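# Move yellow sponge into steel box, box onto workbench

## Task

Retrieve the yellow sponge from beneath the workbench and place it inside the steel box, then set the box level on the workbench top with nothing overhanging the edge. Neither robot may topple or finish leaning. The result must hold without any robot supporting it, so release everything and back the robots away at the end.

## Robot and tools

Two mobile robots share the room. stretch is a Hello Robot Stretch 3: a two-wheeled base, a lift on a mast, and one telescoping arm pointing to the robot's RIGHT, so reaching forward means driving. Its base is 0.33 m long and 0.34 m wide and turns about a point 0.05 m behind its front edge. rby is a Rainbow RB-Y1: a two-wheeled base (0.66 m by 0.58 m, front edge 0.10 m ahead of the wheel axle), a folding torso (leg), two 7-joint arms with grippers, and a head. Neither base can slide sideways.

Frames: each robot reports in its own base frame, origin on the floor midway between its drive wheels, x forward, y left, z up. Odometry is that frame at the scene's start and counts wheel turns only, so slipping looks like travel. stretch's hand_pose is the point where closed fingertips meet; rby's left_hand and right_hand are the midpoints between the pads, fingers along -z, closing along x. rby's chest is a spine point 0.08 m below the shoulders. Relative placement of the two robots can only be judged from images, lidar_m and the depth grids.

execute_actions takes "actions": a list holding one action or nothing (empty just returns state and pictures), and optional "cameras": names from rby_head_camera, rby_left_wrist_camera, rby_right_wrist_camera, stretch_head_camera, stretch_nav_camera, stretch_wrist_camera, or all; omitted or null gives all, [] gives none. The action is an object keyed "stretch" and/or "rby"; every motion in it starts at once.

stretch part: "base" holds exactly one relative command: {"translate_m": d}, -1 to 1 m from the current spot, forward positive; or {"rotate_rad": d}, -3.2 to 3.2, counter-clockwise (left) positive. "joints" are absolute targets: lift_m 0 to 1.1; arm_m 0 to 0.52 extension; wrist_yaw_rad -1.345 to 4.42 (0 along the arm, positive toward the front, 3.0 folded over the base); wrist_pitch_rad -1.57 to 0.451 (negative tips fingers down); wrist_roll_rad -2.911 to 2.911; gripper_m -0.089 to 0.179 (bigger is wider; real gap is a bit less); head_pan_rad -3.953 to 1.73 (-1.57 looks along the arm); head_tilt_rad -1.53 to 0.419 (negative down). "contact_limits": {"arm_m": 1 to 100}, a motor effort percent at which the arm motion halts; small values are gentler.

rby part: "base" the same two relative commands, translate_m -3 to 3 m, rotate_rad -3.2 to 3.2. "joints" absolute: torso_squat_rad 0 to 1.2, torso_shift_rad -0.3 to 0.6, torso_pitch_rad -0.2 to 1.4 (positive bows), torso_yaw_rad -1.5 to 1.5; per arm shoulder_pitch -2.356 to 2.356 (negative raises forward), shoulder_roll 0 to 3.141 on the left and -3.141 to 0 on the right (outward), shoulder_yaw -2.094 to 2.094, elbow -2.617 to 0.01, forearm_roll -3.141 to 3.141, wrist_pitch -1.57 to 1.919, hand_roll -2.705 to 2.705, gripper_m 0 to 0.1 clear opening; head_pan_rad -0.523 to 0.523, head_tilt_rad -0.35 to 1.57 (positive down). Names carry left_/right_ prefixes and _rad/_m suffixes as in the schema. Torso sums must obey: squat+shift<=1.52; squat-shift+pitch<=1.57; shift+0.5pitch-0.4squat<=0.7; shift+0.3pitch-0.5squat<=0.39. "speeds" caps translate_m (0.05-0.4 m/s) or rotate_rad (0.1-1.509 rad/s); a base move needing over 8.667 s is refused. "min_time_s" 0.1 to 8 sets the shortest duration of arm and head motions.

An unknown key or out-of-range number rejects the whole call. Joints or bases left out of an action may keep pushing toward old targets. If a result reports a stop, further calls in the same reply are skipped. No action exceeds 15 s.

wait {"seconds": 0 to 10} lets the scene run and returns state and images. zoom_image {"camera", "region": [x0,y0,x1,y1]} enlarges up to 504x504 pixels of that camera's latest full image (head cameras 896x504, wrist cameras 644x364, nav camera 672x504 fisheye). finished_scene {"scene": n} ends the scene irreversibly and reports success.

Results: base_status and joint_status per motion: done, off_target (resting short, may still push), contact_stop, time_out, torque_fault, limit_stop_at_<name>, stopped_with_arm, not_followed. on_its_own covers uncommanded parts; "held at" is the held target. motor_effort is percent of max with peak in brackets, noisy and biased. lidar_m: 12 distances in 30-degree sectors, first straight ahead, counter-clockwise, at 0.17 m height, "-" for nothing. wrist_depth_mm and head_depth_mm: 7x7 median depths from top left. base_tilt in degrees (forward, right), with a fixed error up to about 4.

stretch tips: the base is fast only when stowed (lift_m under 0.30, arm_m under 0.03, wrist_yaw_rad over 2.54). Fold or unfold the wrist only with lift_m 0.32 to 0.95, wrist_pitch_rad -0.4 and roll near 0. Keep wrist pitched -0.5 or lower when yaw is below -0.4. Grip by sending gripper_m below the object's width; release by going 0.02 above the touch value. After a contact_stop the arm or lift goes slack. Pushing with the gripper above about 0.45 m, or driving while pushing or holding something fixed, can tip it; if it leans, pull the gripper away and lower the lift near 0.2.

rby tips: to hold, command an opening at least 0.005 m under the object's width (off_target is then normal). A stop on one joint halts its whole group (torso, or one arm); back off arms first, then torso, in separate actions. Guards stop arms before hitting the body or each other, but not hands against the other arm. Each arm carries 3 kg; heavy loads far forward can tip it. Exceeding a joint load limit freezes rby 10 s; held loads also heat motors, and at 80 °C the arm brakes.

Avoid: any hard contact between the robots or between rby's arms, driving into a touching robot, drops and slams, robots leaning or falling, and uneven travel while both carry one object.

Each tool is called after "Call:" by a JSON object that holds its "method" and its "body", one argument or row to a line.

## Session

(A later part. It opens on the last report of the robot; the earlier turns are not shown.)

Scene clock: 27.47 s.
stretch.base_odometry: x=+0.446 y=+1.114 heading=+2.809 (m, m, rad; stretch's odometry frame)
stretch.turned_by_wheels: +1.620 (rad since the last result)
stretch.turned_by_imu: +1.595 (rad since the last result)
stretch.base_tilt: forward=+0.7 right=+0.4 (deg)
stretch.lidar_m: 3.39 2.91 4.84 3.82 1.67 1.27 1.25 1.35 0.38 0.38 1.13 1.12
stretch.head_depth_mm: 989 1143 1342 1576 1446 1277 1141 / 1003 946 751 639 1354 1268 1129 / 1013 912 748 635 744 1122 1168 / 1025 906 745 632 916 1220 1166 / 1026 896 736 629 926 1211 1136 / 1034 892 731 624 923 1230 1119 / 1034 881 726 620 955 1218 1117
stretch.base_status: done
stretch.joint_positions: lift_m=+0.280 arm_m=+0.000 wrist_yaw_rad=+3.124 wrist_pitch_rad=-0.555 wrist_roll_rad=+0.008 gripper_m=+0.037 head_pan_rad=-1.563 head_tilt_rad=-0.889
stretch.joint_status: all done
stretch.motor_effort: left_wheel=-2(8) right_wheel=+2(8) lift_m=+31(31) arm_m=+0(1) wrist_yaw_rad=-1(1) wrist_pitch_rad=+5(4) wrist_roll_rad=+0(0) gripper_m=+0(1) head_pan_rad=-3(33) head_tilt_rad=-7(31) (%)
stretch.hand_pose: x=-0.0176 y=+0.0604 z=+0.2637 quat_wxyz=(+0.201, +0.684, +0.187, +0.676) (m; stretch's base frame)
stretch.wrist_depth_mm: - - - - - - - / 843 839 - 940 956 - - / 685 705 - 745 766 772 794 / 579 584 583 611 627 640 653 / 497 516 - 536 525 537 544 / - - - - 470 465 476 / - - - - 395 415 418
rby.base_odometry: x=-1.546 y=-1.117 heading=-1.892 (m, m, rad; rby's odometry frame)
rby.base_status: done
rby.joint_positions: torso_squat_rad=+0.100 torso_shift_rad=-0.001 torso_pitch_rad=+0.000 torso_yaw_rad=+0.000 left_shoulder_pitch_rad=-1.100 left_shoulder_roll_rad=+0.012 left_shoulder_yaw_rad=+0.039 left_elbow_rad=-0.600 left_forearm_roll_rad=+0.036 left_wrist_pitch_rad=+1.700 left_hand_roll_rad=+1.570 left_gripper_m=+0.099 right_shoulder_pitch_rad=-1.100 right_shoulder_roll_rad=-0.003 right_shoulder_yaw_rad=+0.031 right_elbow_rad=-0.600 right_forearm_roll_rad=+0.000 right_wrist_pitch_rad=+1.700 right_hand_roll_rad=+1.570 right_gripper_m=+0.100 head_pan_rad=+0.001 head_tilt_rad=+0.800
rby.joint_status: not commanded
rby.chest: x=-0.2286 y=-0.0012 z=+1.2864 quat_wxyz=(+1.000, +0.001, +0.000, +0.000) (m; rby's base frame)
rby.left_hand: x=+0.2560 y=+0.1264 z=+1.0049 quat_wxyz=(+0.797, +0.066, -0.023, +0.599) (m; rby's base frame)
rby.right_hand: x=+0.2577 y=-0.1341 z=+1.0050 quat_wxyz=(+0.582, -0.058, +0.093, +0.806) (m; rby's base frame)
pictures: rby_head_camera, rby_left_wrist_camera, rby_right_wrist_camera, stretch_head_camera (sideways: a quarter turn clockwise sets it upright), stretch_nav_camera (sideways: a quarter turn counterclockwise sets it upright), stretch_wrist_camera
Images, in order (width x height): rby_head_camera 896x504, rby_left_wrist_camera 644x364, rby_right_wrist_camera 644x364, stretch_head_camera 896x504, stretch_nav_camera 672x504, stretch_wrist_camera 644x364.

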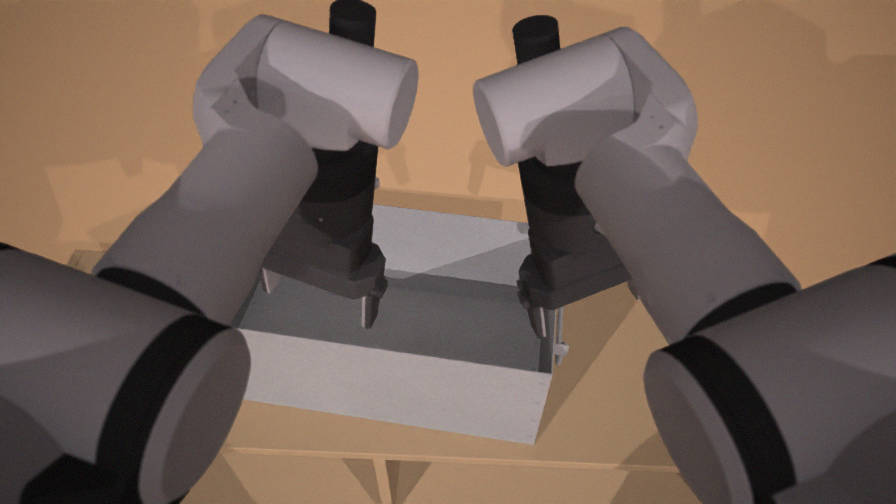

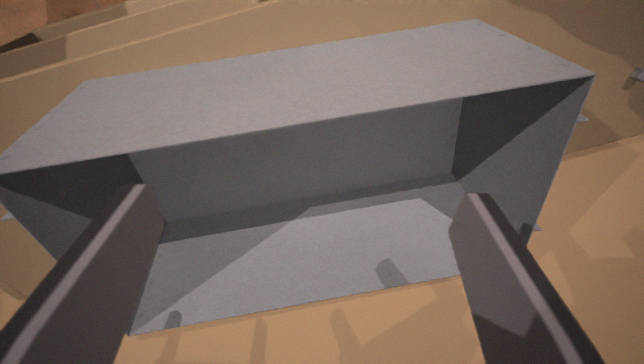

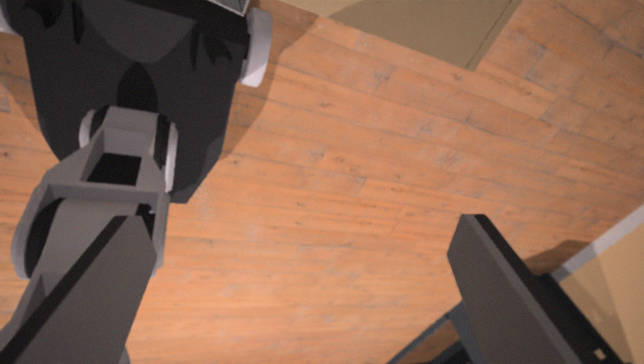

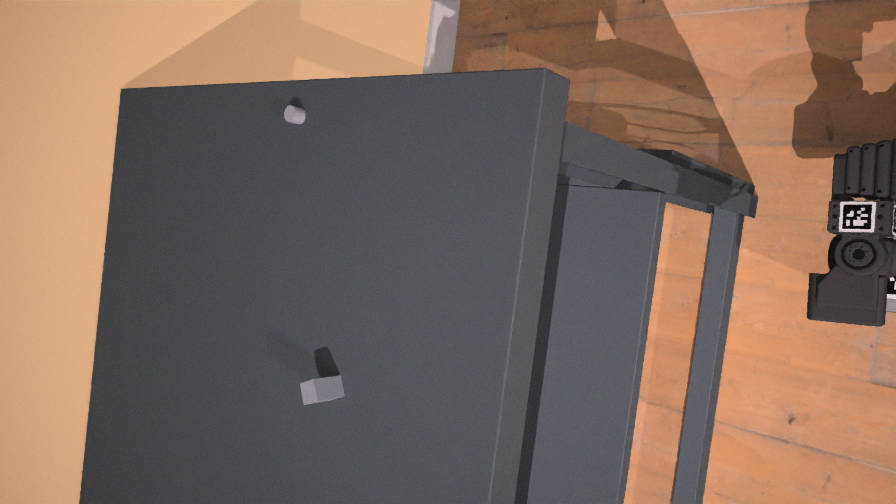

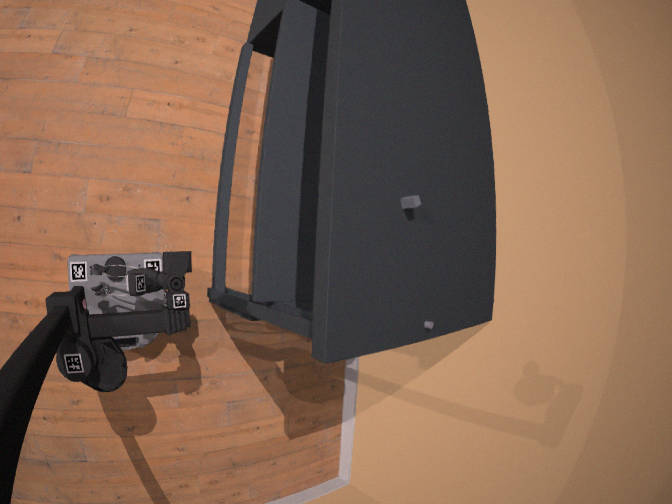

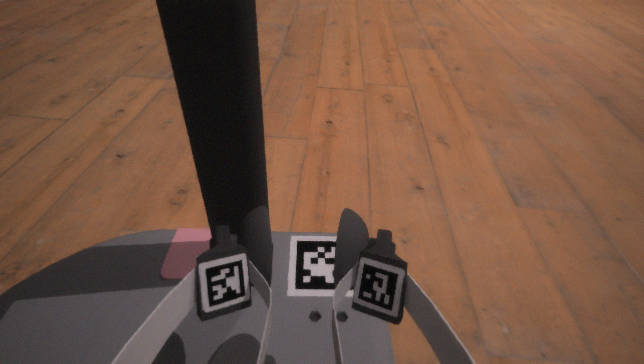

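Call:
{"method": "execute_actions", "body": {
  "actions": [
    {"stretch":{"joints":{"lift_m":0.34,"wrist_pitch_rad":-0.4}},"rby":{"joints":{"left_shoulder_roll_rad":0.5,"left_hand_roll_rad":1.4,"right_hand_roll_rad":1.4}}}
  ],
  "cameras": []
}}

Call:
{"method": "execute_actions", "body": {
  "actions": [
    {"stretch":{"base":{"translate_m":0.4},"joints":{"wrist_yaw_rad":1.5,"gripper_m":0.15}}}
  ]
}}

Scene clock: 29.87 s.
stretch.base_odometry: x=+0.446 y=+1.114 heading=+2.809 (m, m, rad; stretch's odometry frame)
stretch.turned_by_wheels: +0.000 (rad since the last result)
stretch.turned_by_imu: +0.000 (rad since the last result)
stretch.base_tilt: forward=+0.7 right=+0.3 (deg)
stretch.lidar_m: 3.39 2.91 4.85 3.86 1.68 1.28 1.25 1.35 0.38 0.38 1.14 1.12
stretch.head_depth_mm: 991 1146 1351 1575 1447 1272 1139 / 1008 948 752 639 1357 1266 1136 / 1012 913 748 634 741 1125 1161 / 1034 907 744 634 915 1220 1164 / 1025 899 739 627 932 1215 1137 / 1032 887 734 625 925 1228 1117 / 1034 883 730 621 951 1224 1109
stretch.base_status: not commanded
stretch.joint_positions: lift_m=+0.340 arm_m=+0.000 wrist_yaw_rad=+3.124 wrist_pitch_rad=-0.420 wrist_roll_rad=+0.008 gripper_m=+0.037 head_pan_rad=-1.563 head_tilt_rad=-0.889
stretch.joint_status: all done
stretch.motor_effort: left_wheel=-2(2) right_wheel=+1(2) lift_m=+52(55) arm_m=+0(0) wrist_yaw_rad=+0(1) wrist_pitch_rad=+7(10) wrist_roll_rad=+0(0) gripper_m=+0(0) head_pan_rad=-3(3) head_tilt_rad=-7(7) (%)
stretch.hand_pose: x=-0.0173 y=+0.0794 z=+0.3519 quat_wxyz=(+0.154, +0.695, +0.141, +0.688) (m; stretch's base frame)
stretch.wrist_depth_mm: - - - - - - - / - - - - - - - / - - - - - - - / 802 830 - 870 865 883 933 / 665 686 - 703 732 727 756 / 548 567 - 578 618 626 626 / 497 507 - 533 513 538 541
rby.base_odometry: x=-1.546 y=-1.117 heading=-1.892 (m, m, rad; rby's odometry frame)
rby.base_status: not commanded
rby.joint_positions: torso_squat_rad=+0.100 torso_shift_rad=-0.001 torso_pitch_rad=+0.000 torso_yaw_rad=+0.000 left_shoulder_pitch_rad=-1.100 left_shoulder_roll_rad=+0.500 left_shoulder_yaw_rad=+0.039 left_elbow_rad=-0.600 left_forearm_roll_rad=+0.036 left_wrist_pitch_rad=+1.700 left_hand_roll_rad=+1.400 left_gripper_m=+0.099 right_shoulder_pitch_rad=-1.100 right_shoulder_roll_rad=-0.003 right_shoulder_yaw_rad=+0.031 right_elbow_rad=-0.600 right_forearm_roll_rad=+0.000 right_wrist_pitch_rad=+1.700 right_hand_roll_rad=+1.400 right_gripper_m=+0.100 head_pan_rad=+0.001 head_tilt_rad=+0.800
rby.joint_status: all done
rby.chest: x=-0.2286 y=-0.0012 z=+1.2864 quat_wxyz=(+1.000, +0.001, +0.000, +0.000) (m; rby's base frame)
rby.left_hand: x=+0.2846 y=+0.4064 z=+1.0917 quat_wxyz=(+0.705, +0.122, -0.124, +0.688) (m; rby's base frame)
rby.right_hand: x=+0.2576 y=-0.1340 z=+1.0050 quat_wxyz=(+0.648, -0.066, +0.088, +0.753) (m; rby's base frame)
pictures: none
No camera images: the call's "cameras" was empty. Leave "cameras" out to get every camera's image.

Scene clock: 35.10 s.
stretch.base_odometry: x=+0.068 y=+1.244 heading=+2.809 (m, m, rad; stretch's odometry frame)
stretch.turned_by_wheels: +0.000 (rad since the last result)
stretch.turned_by_imu: +0.002 (rad since the last result)
stretch.base_tilt: forward=+0.7 right=+0.4 (deg)
stretch.lidar_m: 2.98 2.59 2.77 4.70 2.20 1.68 1.64 0.62 0.77 1.10 0.84 0.78
stretch.head_depth_mm: 1021 927 761 643 922 1219 1142 / 1030 915 752 639 939 1221 1146 / 1038 912 749 635 935 1219 1175 / 1032 907 743 633 948 1241 - / 1051 898 740 631 962 1227 1161 / 1050 892 733 639 964 1232 1114 / 1052 881 729 637 974 1230 1114
stretch.base_status: done
stretch.joint_positions: lift_m=+0.340 arm_m=+0.000 wrist_yaw_rad=+1.503 wrist_pitch_rad=-0.420 wrist_roll_rad=+0.008 gripper_m=+0.150 head_pan_rad=-1.563 head_tilt_rad=-0.889
stretch.joint_status: all done
stretch.motor_effort: left_wheel=-3(3) right_wheel=+2(6) lift_m=+52(52) arm_m=-1(0) wrist_yaw_rad=-2(3) wrist_pitch_rad=+7(7) wrist_roll_rad=+0(0) gripper_m=+1(92) head_pan_rad=-3(3) head_tilt_rad=-7(7) (%)
stretch.hand_pose: x=+0.2023 y=-0.1601 z=+0.3520 quat_wxyz=(+0.605, +0.581, -0.407, +0.362) (m; stretch's base frame)
stretch.wrist_depth_mm: - - - - - 543 380 / - - - - - 561 548 / - - - - - 599 590 / 804 839 839 838 817 629 643 / 664 689 677 697 702 700 699 / - 574 583 585 607 - 631 / 475 493 499 503 529 508 543
rby.base_odometry: x=-1.546 y=-1.117 heading=-1.892 (m, m, rad; rby's odometry frame)
rby.base_status: not commanded
rby.joint_positions: torso_squat_rad=+0.100 torso_shift_rad=-0.001 torso_pitch_rad=+0.000 torso_yaw_rad=+0.000 left_shoulder_pitch_rad=-1.100 left_shoulder_roll_rad=+0.500 left_shoulder_yaw_rad=+0.039 left_elbow_rad=-0.600 left_forearm_roll_rad=+0.036 left_wrist_pitch_rad=+1.700 left_hand_roll_rad=+1.400 left_gripper_m=+0.099 right_shoulder_pitch_rad=-1.100 right_shoulder_roll_rad=-0.003 right_shoulder_yaw_rad=+0.031 right_elbow_rad=-0.600 right_forearm_roll_rad=+0.000 right_wrist_pitch_rad=+1.700 right_hand_roll_rad=+1.400 right_gripper_m=+0.100 head_pan_rad=+0.001 head_tilt_rad=+0.800
rby.joint_status: not commanded
rby.chest: x=-0.2286 y=-0.0012 z=+1.2864 quat_wxyz=(+1.000, +0.001, +0.000, +0.000) (m; rby's base frame)
rby.left_hand: x=+0.2846 y=+0.4064 z=+1.0917 quat_wxyz=(+0.705, +0.122, -0.124, +0.688) (m; rby's base frame)
rby.right_hand: x=+0.2576 y=-0.1340 z=+1.0050 quat_wxyz=(+0.648, -0.066, +0.088, +0.753) (m; rby's base frame)
pictures: rby_head_camera, rby_left_wrist_camera, rby_right_wrist_camera, stretch_head_camera (sideways: a quarter turn clockwise sets it upright), stretch_nav_camera (sideways: a quarter turn counterclockwise sets it upright), stretch_wrist_camera
Images, in order (width x height): rby_head_camera 896x504, rby_left_wrist_camera 644x364, rby_right_wrist_camera 644x364, stretch_head_camera 896x504, stretch_nav_camera 672x504, stretch_wrist_camera 644x364.

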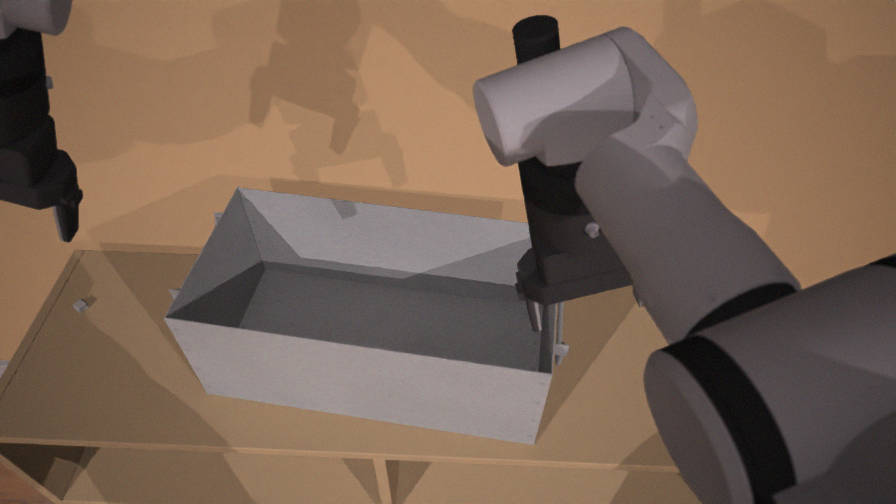

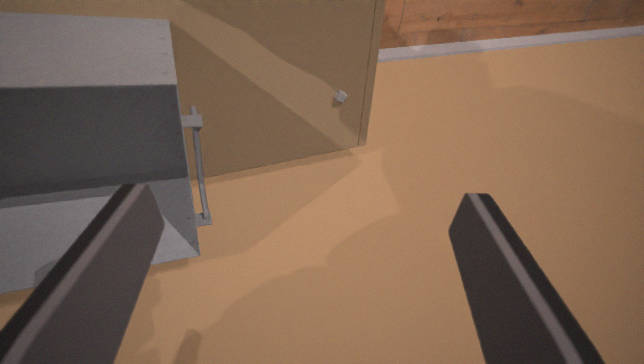

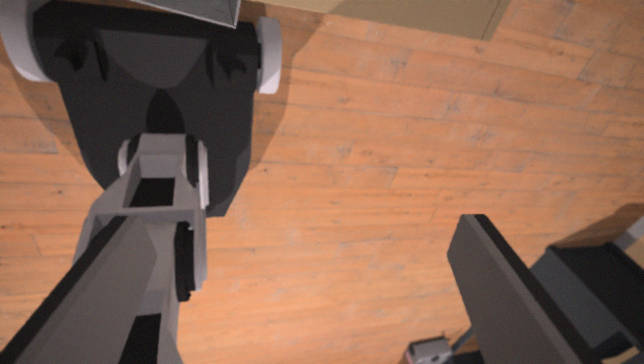

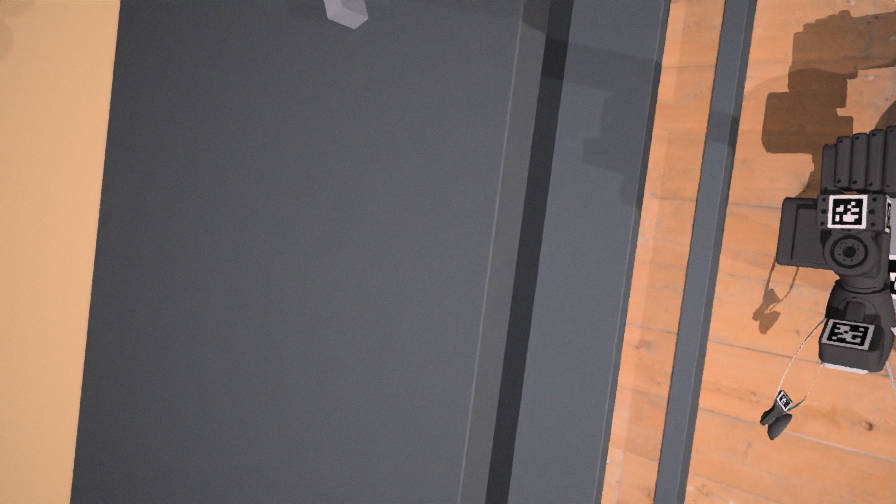

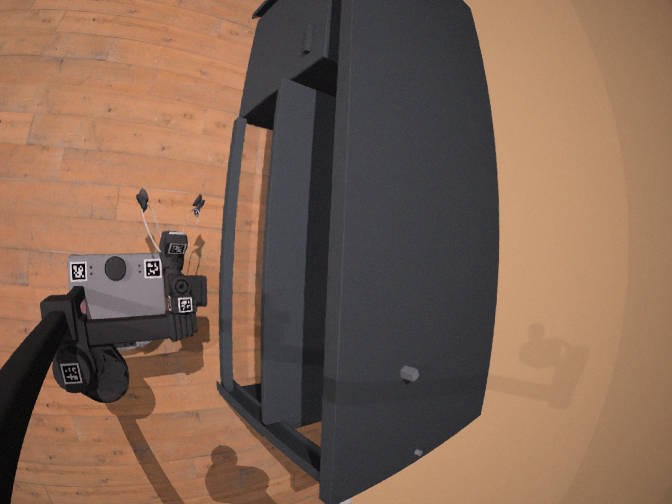

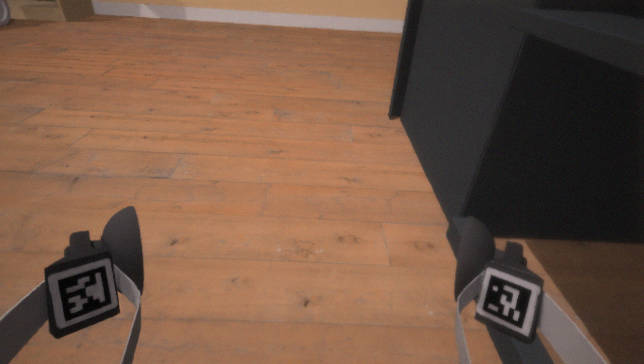

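Call:
{"method": "execute_actions", "body": {
  "actions": [
    {"stretch":{"joints":{"lift_m":0.2}},"rby":{"joints":{"left_shoulder_roll_rad":0.3,"left_hand_roll_rad":1.45,"right_shoulder_roll_rad":-0.06}}}
  ],
  "cameras": []
}}

Call:
{"method": "execute_actions", "body": {
  "actions": [
    {"stretch":{"joints":{"wrist_yaw_rad":0.0,"wrist_pitch_rad":-0.3}},"rby":{"joints":{"torso_squat_rad":0.45}}}
  ],
  "cameras": ["rby_head_camera","rby_left_wrist_camera","rby_right_wrist_camera","stretch_wrist_camera"]
}}

Scene clock: 38.13 s.
stretch.base_odometry: x=+0.068 y=+1.244 heading=+2.809 (m, m, rad; stretch's odometry frame)
stretch.turned_by_wheels: +0.000 (rad since the last result)
stretch.turned_by_imu: +0.000 (rad since the last result)
stretch.base_tilt: forward=+0.7 right=+0.2 (deg)
stretch.lidar_m: 2.99 2.59 2.76 4.72 2.20 1.68 1.64 0.62 0.77 1.10 0.84 0.78
stretch.head_depth_mm: 1021 925 754 642 929 1209 1138 / 1029 921 753 640 943 1218 1132 / 1036 909 747 636 934 1219 1148 / 1037 903 741 631 947 1235 1166 / 1049 897 738 632 961 1225 1150 / 1047 890 736 637 961 1233 1118 / 1059 880 730 640 971 1234 1121
stretch.base_status: not commanded
stretch.joint_positions: lift_m=+0.200 arm_m=+0.000 wrist_yaw_rad=+1.503 wrist_pitch_rad=-0.419 wrist_roll_rad=+0.008 gripper_m=+0.150 head_pan_rad=-1.563 head_tilt_rad=-0.889
stretch.joint_status: all done
stretch.motor_effort: left_wheel=-2(2) right_wheel=+2(2) lift_m=+31(46) arm_m=+0(0) wrist_yaw_rad=-2(2) wrist_pitch_rad=+7(7) wrist_roll_rad=+0(0) gripper_m=+0(0) head_pan_rad=-2(2) head_tilt_rad=-8(7) (%)
stretch.hand_pose: x=+0.2024 y=-0.1601 z=+0.2128 quat_wxyz=(+0.605, +0.581, -0.407, +0.362) (m; stretch's base frame)
stretch.wrist_depth_mm: - - - - - 560 493 / 952 - - - - 559 545 / 706 735 761 798 798 604 584 / 561 556 596 611 624 599 629 / 471 484 478 503 500 474 523 / - 400 407 418 420 - 399 / 338 348 358 360 370 359 334
rby.base_odometry: x=-1.546 y=-1.117 heading=-1.892 (m, m, rad; rby's odometry frame)
rby.base_status: not commanded
rby.joint_positions: torso_squat_rad=+0.100 torso_shift_rad=-0.001 torso_pitch_rad=+0.000 torso_yaw_rad=+0.000 left_shoulder_pitch_rad=-1.100 left_shoulder_roll_rad=+0.300 left_shoulder_yaw_rad=+0.039 left_elbow_rad=-0.600 left_forearm_roll_rad=+0.036 left_wrist_pitch_rad=+1.700 left_hand_roll_rad=+1.450 left_gripper_m=+0.099 right_shoulder_pitch_rad=-1.100 right_shoulder_roll_rad=-0.060 right_shoulder_yaw_rad=+0.031 right_elbow_rad=-0.600 right_forearm_roll_rad=+0.000 right_wrist_pitch_rad=+1.700 right_hand_roll_rad=+1.400 right_gripper_m=+0.100 head_pan_rad=+0.001 head_tilt_rad=+0.800
rby.joint_status: all done
rby.chest: x=-0.2286 y=-0.0012 z=+1.2864 quat_wxyz=(+1.000, +0.001, +0.000, +0.000) (m; rby's base frame)
rby.left_hand: x=+0.2883 y=+0.2925 z=+1.0480 quat_wxyz=(+0.752, +0.098, -0.083, +0.646) (m; rby's base frame)
rby.right_hand: x=+0.2672 y=-0.1666 z=+1.0116 quat_wxyz=(+0.666, -0.078, +0.094, +0.736) (m; rby's base frame)
pictures: none
No camera images: the call's "cameras" was empty. Leave "cameras" out to get every camera's image.

Scene clock: 40.10 s.
stretch.base_odometry: x=+0.068 y=+1.244 heading=+2.809 (m, m, rad; stretch's odometry frame)
stretch.turned_by_wheels: +0.000 (rad since the last result)
stretch.turned_by_imu: +0.000 (rad since the last result)
stretch.base_tilt: forward=+0.6 right=+0.4 (deg)
stretch.lidar_m: 2.99 2.60 2.77 4.72 2.19 1.68 1.64 0.61 0.77 1.10 0.84 0.78
stretch.head_depth_mm: 1019 924 761 641 926 1210 1138 / 1035 914 755 636 939 1223 1137 / 1042 912 750 637 940 1217 1146 / 1039 904 743 631 948 1231 - / 1050 901 738 633 961 1225 1122 / 1048 889 733 638 958 1229 1122 / 1057 884 732 637 973 1221 1116
stretch.base_status: not commanded
stretch.joint_positions: lift_m=+0.200 arm_m=+0.000 wrist_yaw_rad=+0.003 wrist_pitch_rad=-0.321 wrist_roll_rad=+0.008 gripper_m=+0.150 head_pan_rad=-1.563 head_tilt_rad=-0.889
stretch.joint_status: all done
stretch.motor_effort: left_wheel=-2(2) right_wheel=+2(2) lift_m=+30(31) arm_m=+0(1) wrist_yaw_rad=-4(5) wrist_pitch_rad=+8(9) wrist_roll_rad=+0(0) gripper_m=+1(1) head_pan_rad=-2(3) head_tilt_rad=-7(7) (%)
stretch.hand_pose: x=-0.0209 y=-0.3803 z=+0.2353 quat_wxyz=(+0.696, +0.114, -0.700, -0.113) (m; stretch's base frame)
stretch.wrist_depth_mm: 739 821 790 752 749 748 681 / 733 847 849 811 814 799 690 / 759 904 869 880 857 854 655 / 674 710 689 743 770 772 649 / 550 568 566 568 591 641 589 / - 455 464 467 482 - 497 / 314 331 390 400 397 401 427
rby.base_odometry: x=-1.546 y=-1.117 heading=-1.892 (m, m, rad; rby's odometry frame)
rby.base_status: not commanded
rby.joint_positions: torso_squat_rad=+0.450 torso_shift_rad=-0.001 torso_pitch_rad=+0.000 torso_yaw_rad=+0.000 left_shoulder_pitch_rad=-1.100 left_shoulder_roll_rad=+0.300 left_shoulder_yaw_rad=+0.039 left_elbow_rad=-0.600 left_forearm_roll_rad=+0.036 left_wrist_pitch_rad=+1.700 left_hand_roll_rad=+1.450 left_gripper_m=+0.099 right_shoulder_pitch_rad=-1.100 right_shoulder_roll_rad=-0.060 right_shoulder_yaw_rad=+0.031 right_elbow_rad=-0.600 right_forearm_roll_rad=+0.000 right_wrist_pitch_rad=+1.700 right_hand_roll_rad=+1.400 right_gripper_m=+0.100 head_pan_rad=+0.001 head_tilt_rad=+0.800
rby.joint_status: all done
rby.chest: x=-0.2286 y=-0.0011 z=+1.2202 quat_wxyz=(+1.000, +0.001, +0.000, +0.000) (m; rby's base frame)
rby.left_hand: x=+0.2884 y=+0.2926 z=+0.9819 quat_wxyz=(+0.752, +0.098, -0.083, +0.646) (m; rby's base frame)
rby.right_hand: x=+0.2672 y=-0.1666 z=+0.9454 quat_wxyz=(+0.666, -0.078, +0.094, +0.736) (m; rby's base frame)
pictures: rby_head_camera, rby_left_wrist_camera, rby_right_wrist_camera, stretch_wrist_camera
Images, in order (width x height): rby_head_camera 896x504, rby_left_wrist_camera 644x364, rby_right_wrist_camera 644x364, stretch_wrist_camera 644x364.

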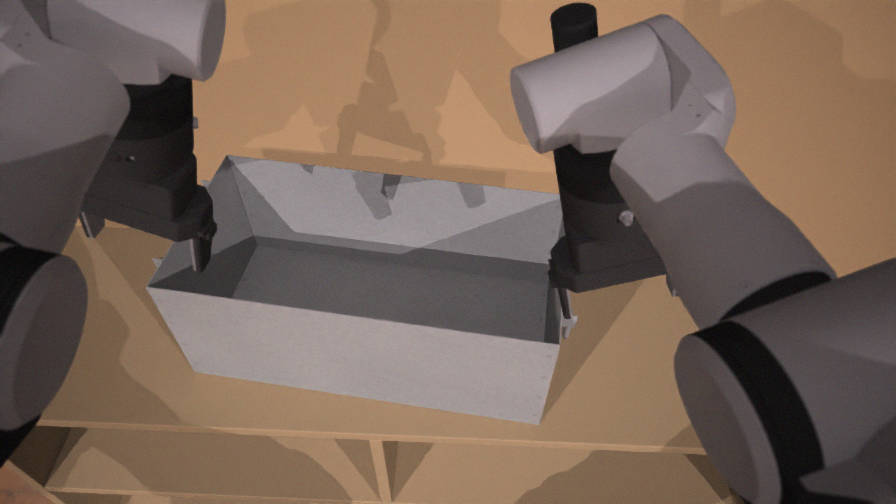

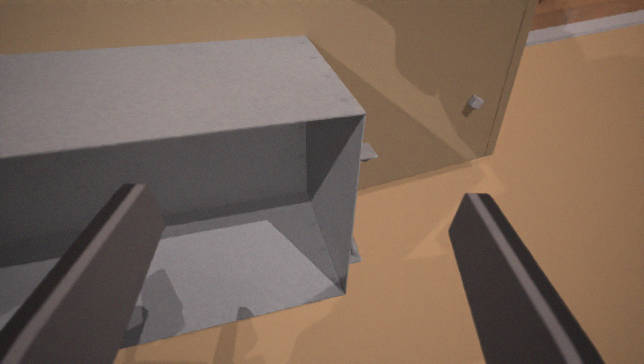

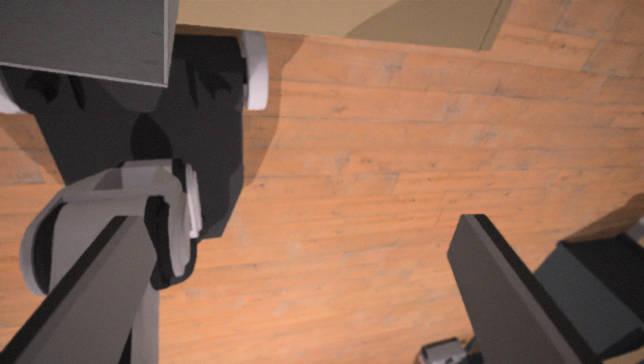

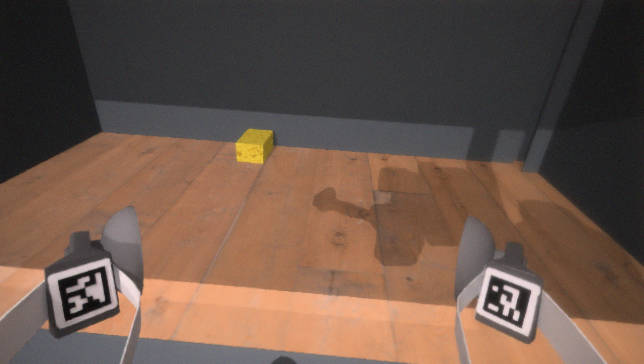

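Call:
{"method": "execute_actions", "body": {
  "actions": [
    {"stretch":{"base":{"translate_m":0.15},"joints":{"arm_m":0.4}},"rby":{"joints":{"right_shoulder_roll_rad":0.0,"right_shoulder_pitch_rad":-0.9,"right_elbow_rad":-0.8}}}
  ],
  "cameras": ["rby_head_camera","rby_left_wrist_camera","rby_right_wrist_camera","stretch_wrist_camera"]
}}

Scene clock: 44.57 s.
stretch.base_odometry: x=-0.074 y=+1.293 heading=+2.809 (m, m, rad; stretch's odometry frame)
stretch.turned_by_wheels: +0.000 (rad since the last result)
stretch.turned_by_imu: +0.000 (rad since the last result)
stretch.base_tilt: forward=+0.7 right=+0.2 (deg)
stretch.lidar_m: 2.84 2.48 2.55 4.70 2.39 1.83 1.79 0.74 1.00 1.11 0.67 0.71
stretch.head_depth_mm: 1031 923 759 642 939 1217 1143 / 1038 911 750 636 935 1227 1136 / 1040 908 747 635 957 1223 1147 / 1046 899 738 638 958 1217 1129 / 1048 888 737 641 963 1223 1124 / 1051 886 730 646 972 1229 1121 / 1071 880 726 649 971 1236 1114
stretch.base_status: done
stretch.joint_positions: lift_m=+0.200 arm_m=+0.249 wrist_yaw_rad=+0.001 wrist_pitch_rad=-0.318 wrist_roll_rad=+0.008 gripper_m=+0.150 head_pan_rad=-1.564 head_tilt_rad=-0.892
stretch.joint_status: arm_m contact_stop (moved +0.249 of +0.400)
stretch.on_its_own: arm_m is slack since a contact_stop, until your next command for it (your +0.400 is given up)
stretch.motor_effort: left_wheel=-2(17) right_wheel=+1(6) lift_m=+43(48) arm_m=+0(36) wrist_yaw_rad=-2(3) wrist_pitch_rad=+7(7) wrist_roll_rad=+0(0) gripper_m=+1(1) head_pan_rad=-2(2) head_tilt_rad=-5(7) (%)
stretch.hand_pose: x=-0.0212 y=-0.6296 z=+0.2356 quat_wxyz=(+0.696, +0.112, -0.700, -0.112) (m; stretch's base frame)
stretch.wrist_depth_mm: 553 577 560 552 551 534 533 / 563 619 606 582 569 570 558 / 569 667 638 643 630 611 609 / 575 689 683 682 675 663 661 / 534 564 567 583 585 637 616 / - 446 460 477 481 - 511 / 369 387 395 398 403 407 424
rby.base_odometry: x=-1.546 y=-1.117 heading=-1.892 (m, m, rad; rby's odometry frame)
rby.base_status: not commanded
rby.joint_positions: torso_squat_rad=+0.450 torso_shift_rad=-0.001 torso_pitch_rad=+0.000 torso_yaw_rad=+0.000 left_shoulder_pitch_rad=-1.100 left_shoulder_roll_rad=+0.300 left_shoulder_yaw_rad=+0.039 left_elbow_rad=-0.600 left_forearm_roll_rad=+0.036 left_wrist_pitch_rad=+1.700 left_hand_roll_rad=+1.450 left_gripper_m=+0.099 right_shoulder_pitch_rad=-0.900 right_shoulder_roll_rad=+0.000 right_shoulder_yaw_rad=+0.031 right_elbow_rad=-0.800 right_forearm_roll_rad=+0.000 right_wrist_pitch_rad=+1.700 right_hand_roll_rad=+1.400 right_gripper_m=+0.100 head_pan_rad=+0.001 head_tilt_rad=+0.800
rby.joint_status: all done
rby.chest: x=-0.2286 y=-0.0011 z=+1.2202 quat_wxyz=(+1.000, +0.001, +0.000, +0.000) (m; rby's base frame)
rby.left_hand: x=+0.2884 y=+0.2926 z=+0.9819 quat_wxyz=(+0.752, +0.098, -0.083, +0.646) (m; rby's base frame)
rby.right_hand: x=+0.2353 y=-0.1415 z=+0.8963 quat_wxyz=(+0.662, -0.043, +0.066, +0.746) (m; rby's base frame)
pictures: rby_head_camera, rby_left_wrist_camera, rby_right_wrist_camera, stretch_wrist_camera
Images, in order (width x height): rby_head_camera 896x504, rby_left_wrist_camera 644x364, rby_right_wrist_camera 644x364, stretch_wrist_camera 644x364.

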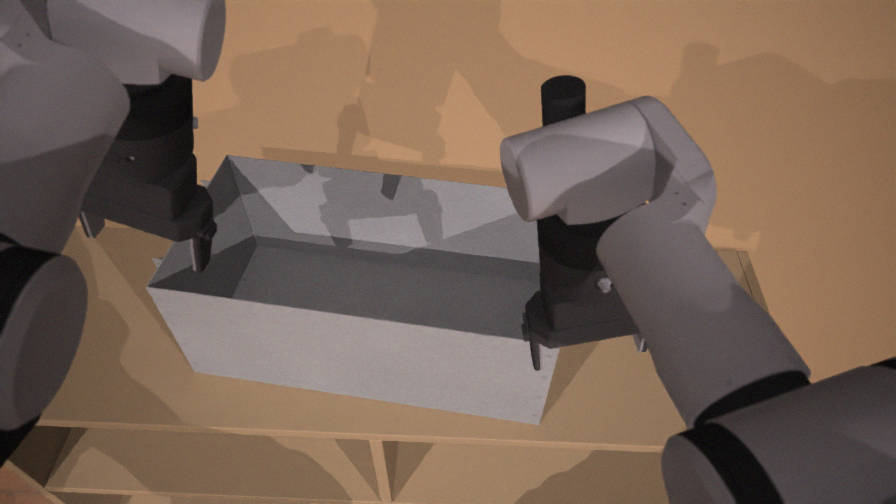

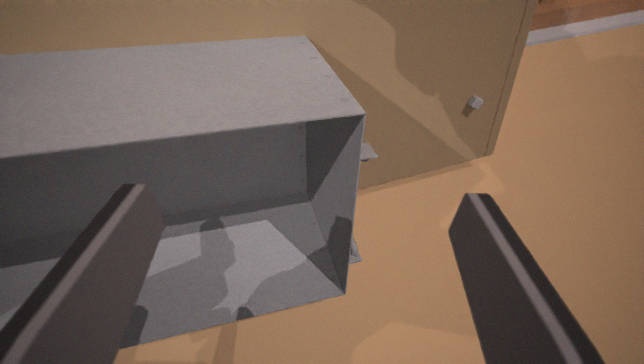

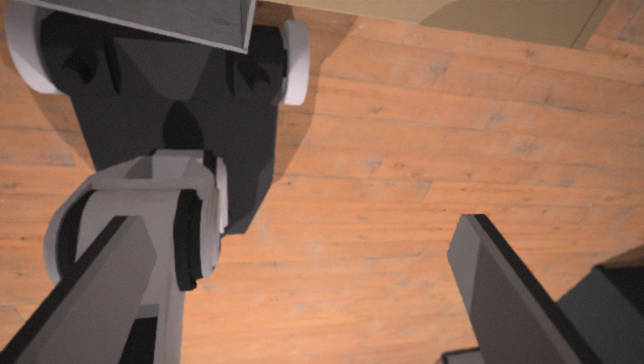

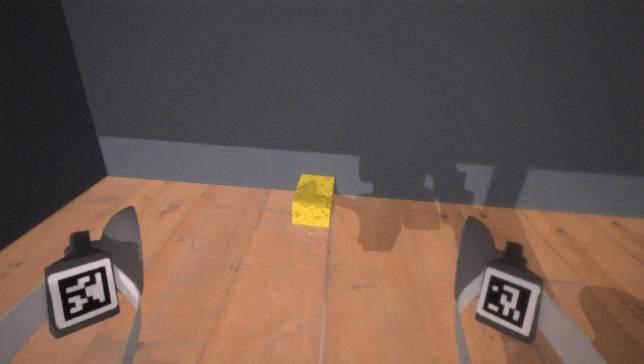

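Call:
{"method": "execute_actions", "body": {
  "actions": [
    {"stretch":{"joints":{"lift_m":0.10,"wrist_pitch_rad":-0.15,"arm_m":0.24}},"rby":{"joints":{"right_hand_roll_rad":-1.74,"right_shoulder_pitch_rad":-1.0,"right_elbow_rad":-0.7}}}
  ],
  "cameras": []
}}

Call:
{"method": "execute_actions", "body": {
  "actions": [
    {"stretch":{"joints":{"arm_m":0.42}}}
  ],
  "cameras": ["rby_head_camera","rby_right_wrist_camera","stretch_wrist_camera"]
}}

Scene clock: 48.33 s.
stretch.base_odometry: x=-0.074 y=+1.293 heading=+2.809 (m, m, rad; stretch's odometry frame)
stretch.turned_by_wheels: +0.000 (rad since the last result)
stretch.turned_by_imu: +0.001 (rad since the last result)
stretch.base_tilt: forward=+0.7 right=+0.3 (deg)
stretch.lidar_m: 2.84 2.48 2.55 4.71 2.39 1.82 1.79 0.74 1.00 1.11 0.67 0.71
stretch.head_depth_mm: 1032 922 756 643 944 1215 1139 / 1045 912 752 637 937 1231 1138 / 1039 909 745 632 951 1228 1144 / 1049 899 742 638 960 1214 1140 / 1045 887 733 639 963 1230 1125 / 1055 888 731 644 974 1233 1122 / 1066 880 728 649 967 1237 1114
stretch.base_status: not commanded
stretch.joint_positions: lift_m=+0.100 arm_m=+0.240 wrist_yaw_rad=+0.001 wrist_pitch_rad=-0.172 wrist_roll_rad=+0.008 gripper_m=+0.150 head_pan_rad=-1.564 head_tilt_rad=-0.892
stretch.joint_status: all done
stretch.motor_effort: left_wheel=-1(2) right_wheel=+1(1) lift_m=+30(37) arm_m=-3(5) wrist_yaw_rad=-2(2) wrist_pitch_rad=+8(6) wrist_roll_rad=+0(0) gripper_m=+1(1) head_pan_rad=-3(2) head_tilt_rad=-6(5) (%)
stretch.hand_pose: x=-0.0212 y=-0.6336 z=+0.1714 quat_wxyz=(+0.702, +0.061, -0.707, -0.061) (m; stretch's base frame)
stretch.wrist_depth_mm: 557 585 582 560 561 551 542 / 562 607 605 595 588 582 563 / 566 644 634 617 619 607 601 / 581 668 645 645 633 632 631 / 519 536 530 537 573 624 608 / - 408 409 422 430 - 454 / 316 332 337 345 347 343 368
rby.base_odometry: x=-1.546 y=-1.117 heading=-1.892 (m, m, rad; rby's odometry frame)
rby.base_status: not commanded
rby.joint_positions: torso_squat_rad=+0.450 torso_shift_rad=-0.001 torso_pitch_rad=+0.000 torso_yaw_rad=+0.000 left_shoulder_pitch_rad=-1.100 left_shoulder_roll_rad=+0.300 left_shoulder_yaw_rad=+0.039 left_elbow_rad=-0.600 left_forearm_roll_rad=+0.036 left_wrist_pitch_rad=+1.700 left_hand_roll_rad=+1.450 left_gripper_m=+0.099 right_shoulder_pitch_rad=-0.999 right_shoulder_roll_rad=+0.000 right_shoulder_yaw_rad=+0.031 right_elbow_rad=-0.700 right_forearm_roll_rad=+0.000 right_wrist_pitch_rad=+1.700 right_hand_roll_rad=-1.740 right_gripper_m=+0.100 head_pan_rad=+0.001 head_tilt_rad=+0.800
rby.joint_status: all done
rby.chest: x=-0.2286 y=-0.0011 z=+1.2202 quat_wxyz=(+1.000, +0.001, +0.000, +0.000) (m; rby's base frame)
rby.left_hand: x=+0.2884 y=+0.2926 z=+0.9819 quat_wxyz=(+0.752, +0.098, -0.083, +0.646) (m; rby's base frame)
rby.right_hand: x=+0.2471 y=-0.1365 z=+0.9166 quat_wxyz=(+0.751, -0.077, -0.054, -0.654) (m; rby's base frame)
pictures: none
No camera images: the call's "cameras" was empty. Leave "cameras" out to get every camera's image.

Scene clock: 50.90 s.
stretch.base_odometry: x=-0.074 y=+1.293 heading=+2.809 (m, m, rad; stretch's odometry frame)
stretch.turned_by_wheels: +0.000 (rad since the last result)
stretch.turned_by_imu: +0.000 (rad since the last result)
stretch.base_tilt: forward=+0.6 right=+0.2 (deg)
stretch.lidar_m: 2.84 2.48 2.55 4.70 2.40 1.83 1.79 0.74 1.00 1.11 0.67 0.71
stretch.head_depth_mm: 1032 920 754 639 942 1213 1143 / 1042 913 750 637 941 1235 1135 / 1035 908 745 634 955 1274 1151 / 1049 899 742 637 957 1225 1137 / 1051 894 736 639 960 1234 1121 / 1054 884 729 644 977 1225 1116 / 1070 883 727 647 971 1232 1117
stretch.base_status: not commanded
stretch.joint_positions: lift_m=+0.100 arm_m=+0.420 wrist_yaw_rad=+0.001 wrist_pitch_rad=-0.171 wrist_roll_rad=+0.008 gripper_m=+0.150 head_pan_rad=-1.564 head_tilt_rad=-0.892
stretch.joint_status: all done
stretch.motor_effort: left_wheel=-1(2) right_wheel=+1(1) lift_m=+31(31) arm_m=+3(4) wrist_yaw_rad=-1(1) wrist_pitch_rad=+8(8) wrist_roll_rad=+0(0) gripper_m=+0(0) head_pan_rad=-2(2) head_tilt_rad=-5(6) (%)
stretch.hand_pose: x=-0.0212 y=-0.8130 z=+0.1716 quat_wxyz=(+0.702, +0.061, -0.707, -0.061) (m; stretch's base frame)
stretch.wrist_depth_mm: 422 417 406 408 399 393 386 / 442 445 436 419 416 406 404 / 469 464 454 447 437 437 425 / 491 487 469 463 460 452 447 / 508 498 490 493 487 468 467 / - 404 411 386 436 - 455 / 318 332 337 343 346 341 366
rby.base_odometry: x=-1.546 y=-1.117 heading=-1.892 (m, m, rad; rby's odometry frame)
rby.base_status: not commanded
rby.joint_positions: torso_squat_rad=+0.450 torso_shift_rad=-0.001 torso_pitch_rad=+0.000 torso_yaw_rad=+0.000 left_shoulder_pitch_rad=-1.100 left_shoulder_roll_rad=+0.300 left_shoulder_yaw_rad=+0.039 left_elbow_rad=-0.600 left_forearm_roll_rad=+0.036 left_wrist_pitch_rad=+1.700 left_hand_roll_rad=+1.450 left_gripper_m=+0.099 right_shoulder_pitch_rad=-0.999 right_shoulder_roll_rad=+0.000 right_shoulder_yaw_rad=+0.031 right_elbow_rad=-0.700 right_forearm_roll_rad=+0.000 right_wrist_pitch_rad=+1.700 right_hand_roll_rad=-1.740 right_gripper_m=+0.100 head_pan_rad=+0.001 head_tilt_rad=+0.800
rby.joint_status: not commanded
rby.chest: x=-0.2286 y=-0.0011 z=+1.2202 quat_wxyz=(+1.000, +0.001, +0.000, +0.000) (m; rby's base frame)
rby.left_hand: x=+0.2884 y=+0.2926 z=+0.9819 quat_wxyz=(+0.752, +0.098, -0.083, +0.646) (m; rby's base frame)
rby.right_hand: x=+0.2471 y=-0.1365 z=+0.9166 quat_wxyz=(+0.751, -0.077, -0.054, -0.654) (m; rby's base frame)
pictures: rby_head_camera, rby_right_wrist_camera, stretch_wrist_camera
Images, in order (width x height): rby_head_camera 896x504, rby_right_wrist_camera 644x364, stretch_wrist_camera 644x364.

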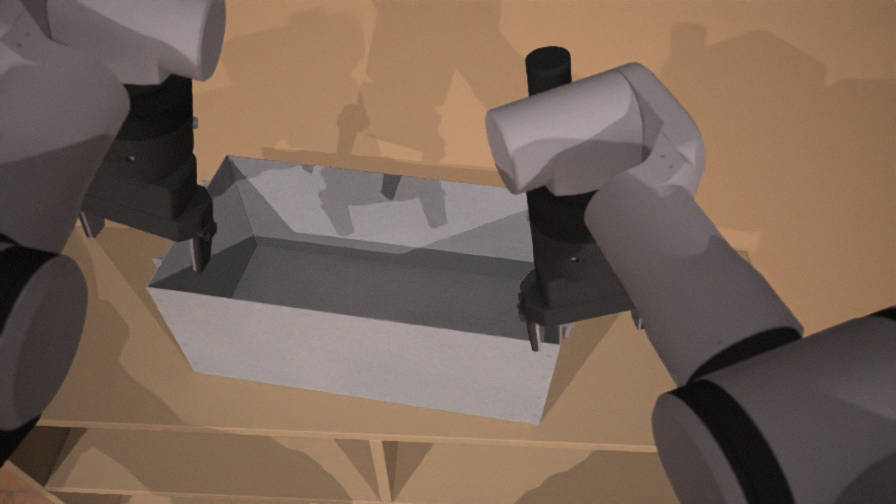

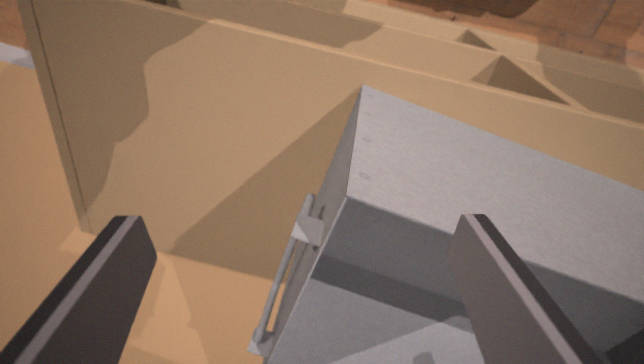

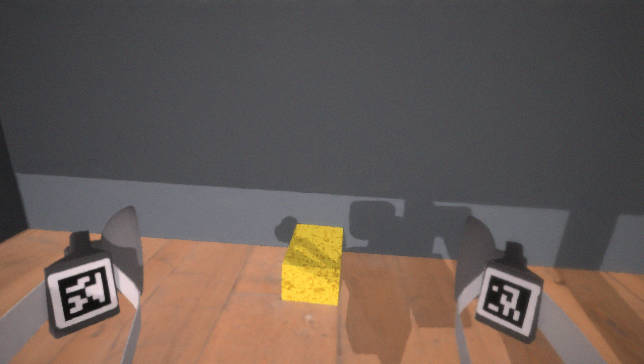

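Call:
{"method": "execute_actions", "body": {
  "actions": [
    {"stretch":{"joints":{"arm_m":0.52,"lift_m":0.04,"wrist_pitch_rad":-0.4}},"rby":{"joints":{"torso_squat_rad":0.75}}}
  ],
  "cameras": ["rby_head_camera","rby_left_wrist_camera","rby_right_wrist_camera","stretch_wrist_camera","stretch_nav_camera"]
}}

Scene clock: 53.60 s.
stretch.base_odometry: x=-0.074 y=+1.293 heading=+2.809 (m, m, rad; stretch's odometry frame)
stretch.turned_by_wheels: +0.000 (rad since the last result)
stretch.turned_by_imu: +0.000 (rad since the last result)
stretch.base_tilt: forward=+0.6 right=+0.2 (deg)
stretch.lidar_m: 2.84 2.48 2.55 4.71 2.39 1.83 1.79 0.74 0.99 1.12 0.67 0.71
stretch.head_depth_mm: 1024 921 757 640 946 1227 1143 / 1041 913 753 637 943 1230 1138 / 1034 904 744 633 949 1224 1150 / 1047 895 740 639 970 1223 1136 / 1047 893 737 641 960 1235 1116 / 1051 888 732 644 974 1234 1121 / 1069 880 726 647 972 1221 1118
stretch.base_status: not commanded
stretch.joint_positions: lift_m=+0.040 arm_m=+0.519 wrist_yaw_rad=+0.001 wrist_pitch_rad=-0.414 wrist_roll_rad=+0.008 gripper_m=+0.150 head_pan_rad=-1.564 head_tilt_rad=-0.892
stretch.joint_status: all done
stretch.motor_effort: left_wheel=-1(2) right_wheel=+1(1) lift_m=+31(31) arm_m=+3(5) wrist_yaw_rad=-2(2) wrist_pitch_rad=+5(6) wrist_roll_rad=+0(0) gripper_m=+2(1) head_pan_rad=-2(3) head_tilt_rad=-5(6) (%)
stretch.hand_pose: x=-0.0212 y=-0.8894 z=+0.0540 quat_wxyz=(+0.690, +0.145, -0.694, -0.146) (m; stretch's base frame)
stretch.wrist_depth_mm: 330 327 322 317 306 304 301 / 359 350 345 341 333 329 321 / 369 373 373 319 356 355 349 / 295 302 308 272 326 338 346 / 250 251 252 257 265 280 278 / - 209 212 216 220 - 230 / 175 182 184 187 189 189 199
rby.base_odometry: x=-1.546 y=-1.117 heading=-1.892 (m, m, rad; rby's odometry frame)
rby.base_status: not commanded
rby.joint_positions: torso_squat_rad=+0.750 torso_shift_rad=-0.001 torso_pitch_rad=+0.000 torso_yaw_rad=+0.000 left_shoulder_pitch_rad=-1.100 left_shoulder_roll_rad=+0.300 left_shoulder_yaw_rad=+0.039 left_elbow_rad=-0.600 left_forearm_roll_rad=+0.036 left_wrist_pitch_rad=+1.700 left_hand_roll_rad=+1.450 left_gripper_m=+0.099 right_shoulder_pitch_rad=-1.000 right_shoulder_roll_rad=+0.000 right_shoulder_yaw_rad=+0.031 right_elbow_rad=-0.700 right_forearm_roll_rad=+0.000 right_wrist_pitch_rad=+1.700 right_hand_roll_rad=-1.740 right_gripper_m=+0.100 head_pan_rad=+0.001 head_tilt_rad=+0.800
rby.joint_status: all done
rby.chest: x=-0.2285 y=-0.0010 z=+1.1021 quat_wxyz=(+1.000, +0.001, +0.000, +0.000) (m; rby's base frame)
rby.left_hand: x=+0.2885 y=+0.2928 z=+0.8637 quat_wxyz=(+0.752, +0.098, -0.083, +0.646) (m; rby's base frame)
rby.right_hand: x=+0.2473 y=-0.1363 z=+0.7985 quat_wxyz=(+0.751, -0.077, -0.054, -0.654) (m; rby's base frame)
pictures: rby_head_camera, rby_left_wrist_camera, rby_right_wrist_camera, stretch_nav_camera (sideways: a quarter turn counterclockwise sets it upright), stretch_wrist_camera
Images, in order (width x height): rby_head_camera 896x504, rby_left_wrist_camera 644x364, rby_right_wrist_camera 644x364, stretch_nav_camera 672x504, stretch_wrist_camera 644x364.

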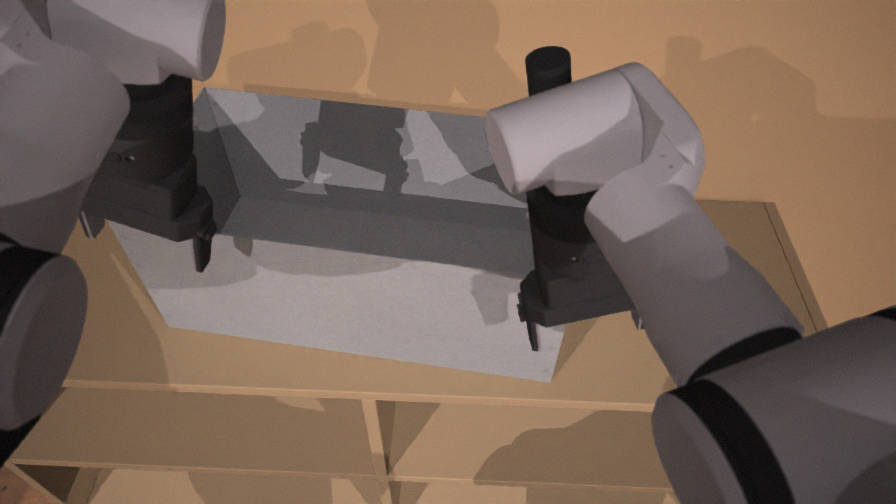

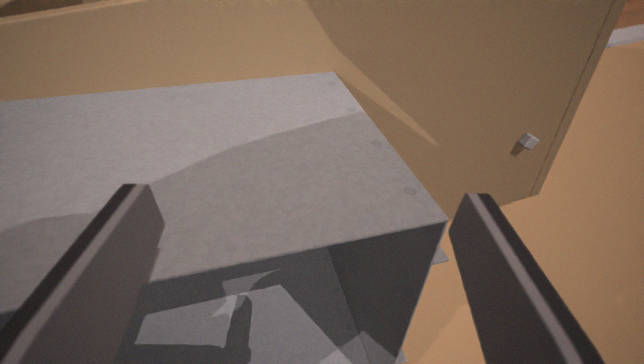

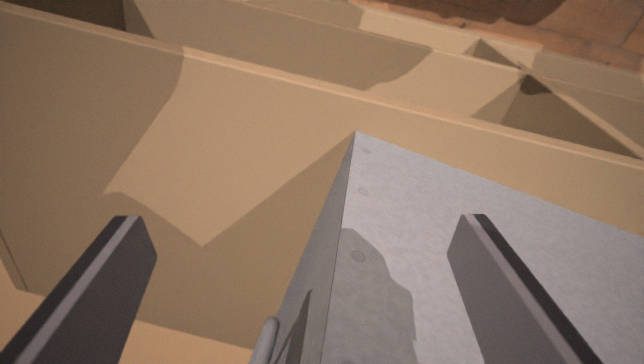

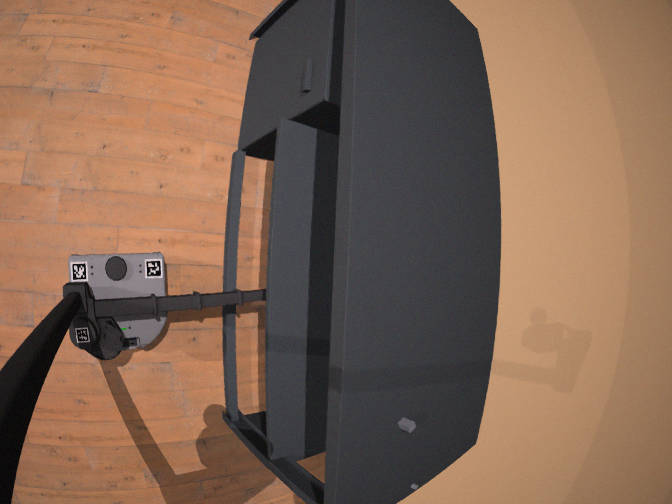

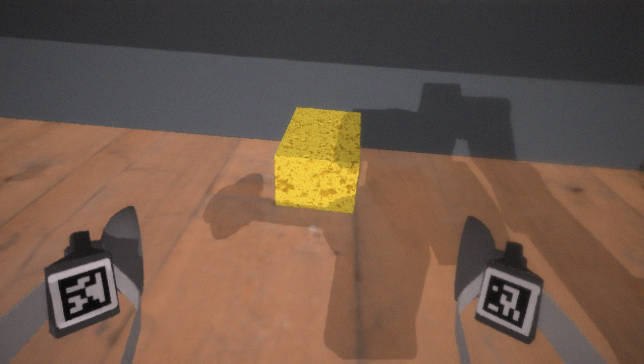

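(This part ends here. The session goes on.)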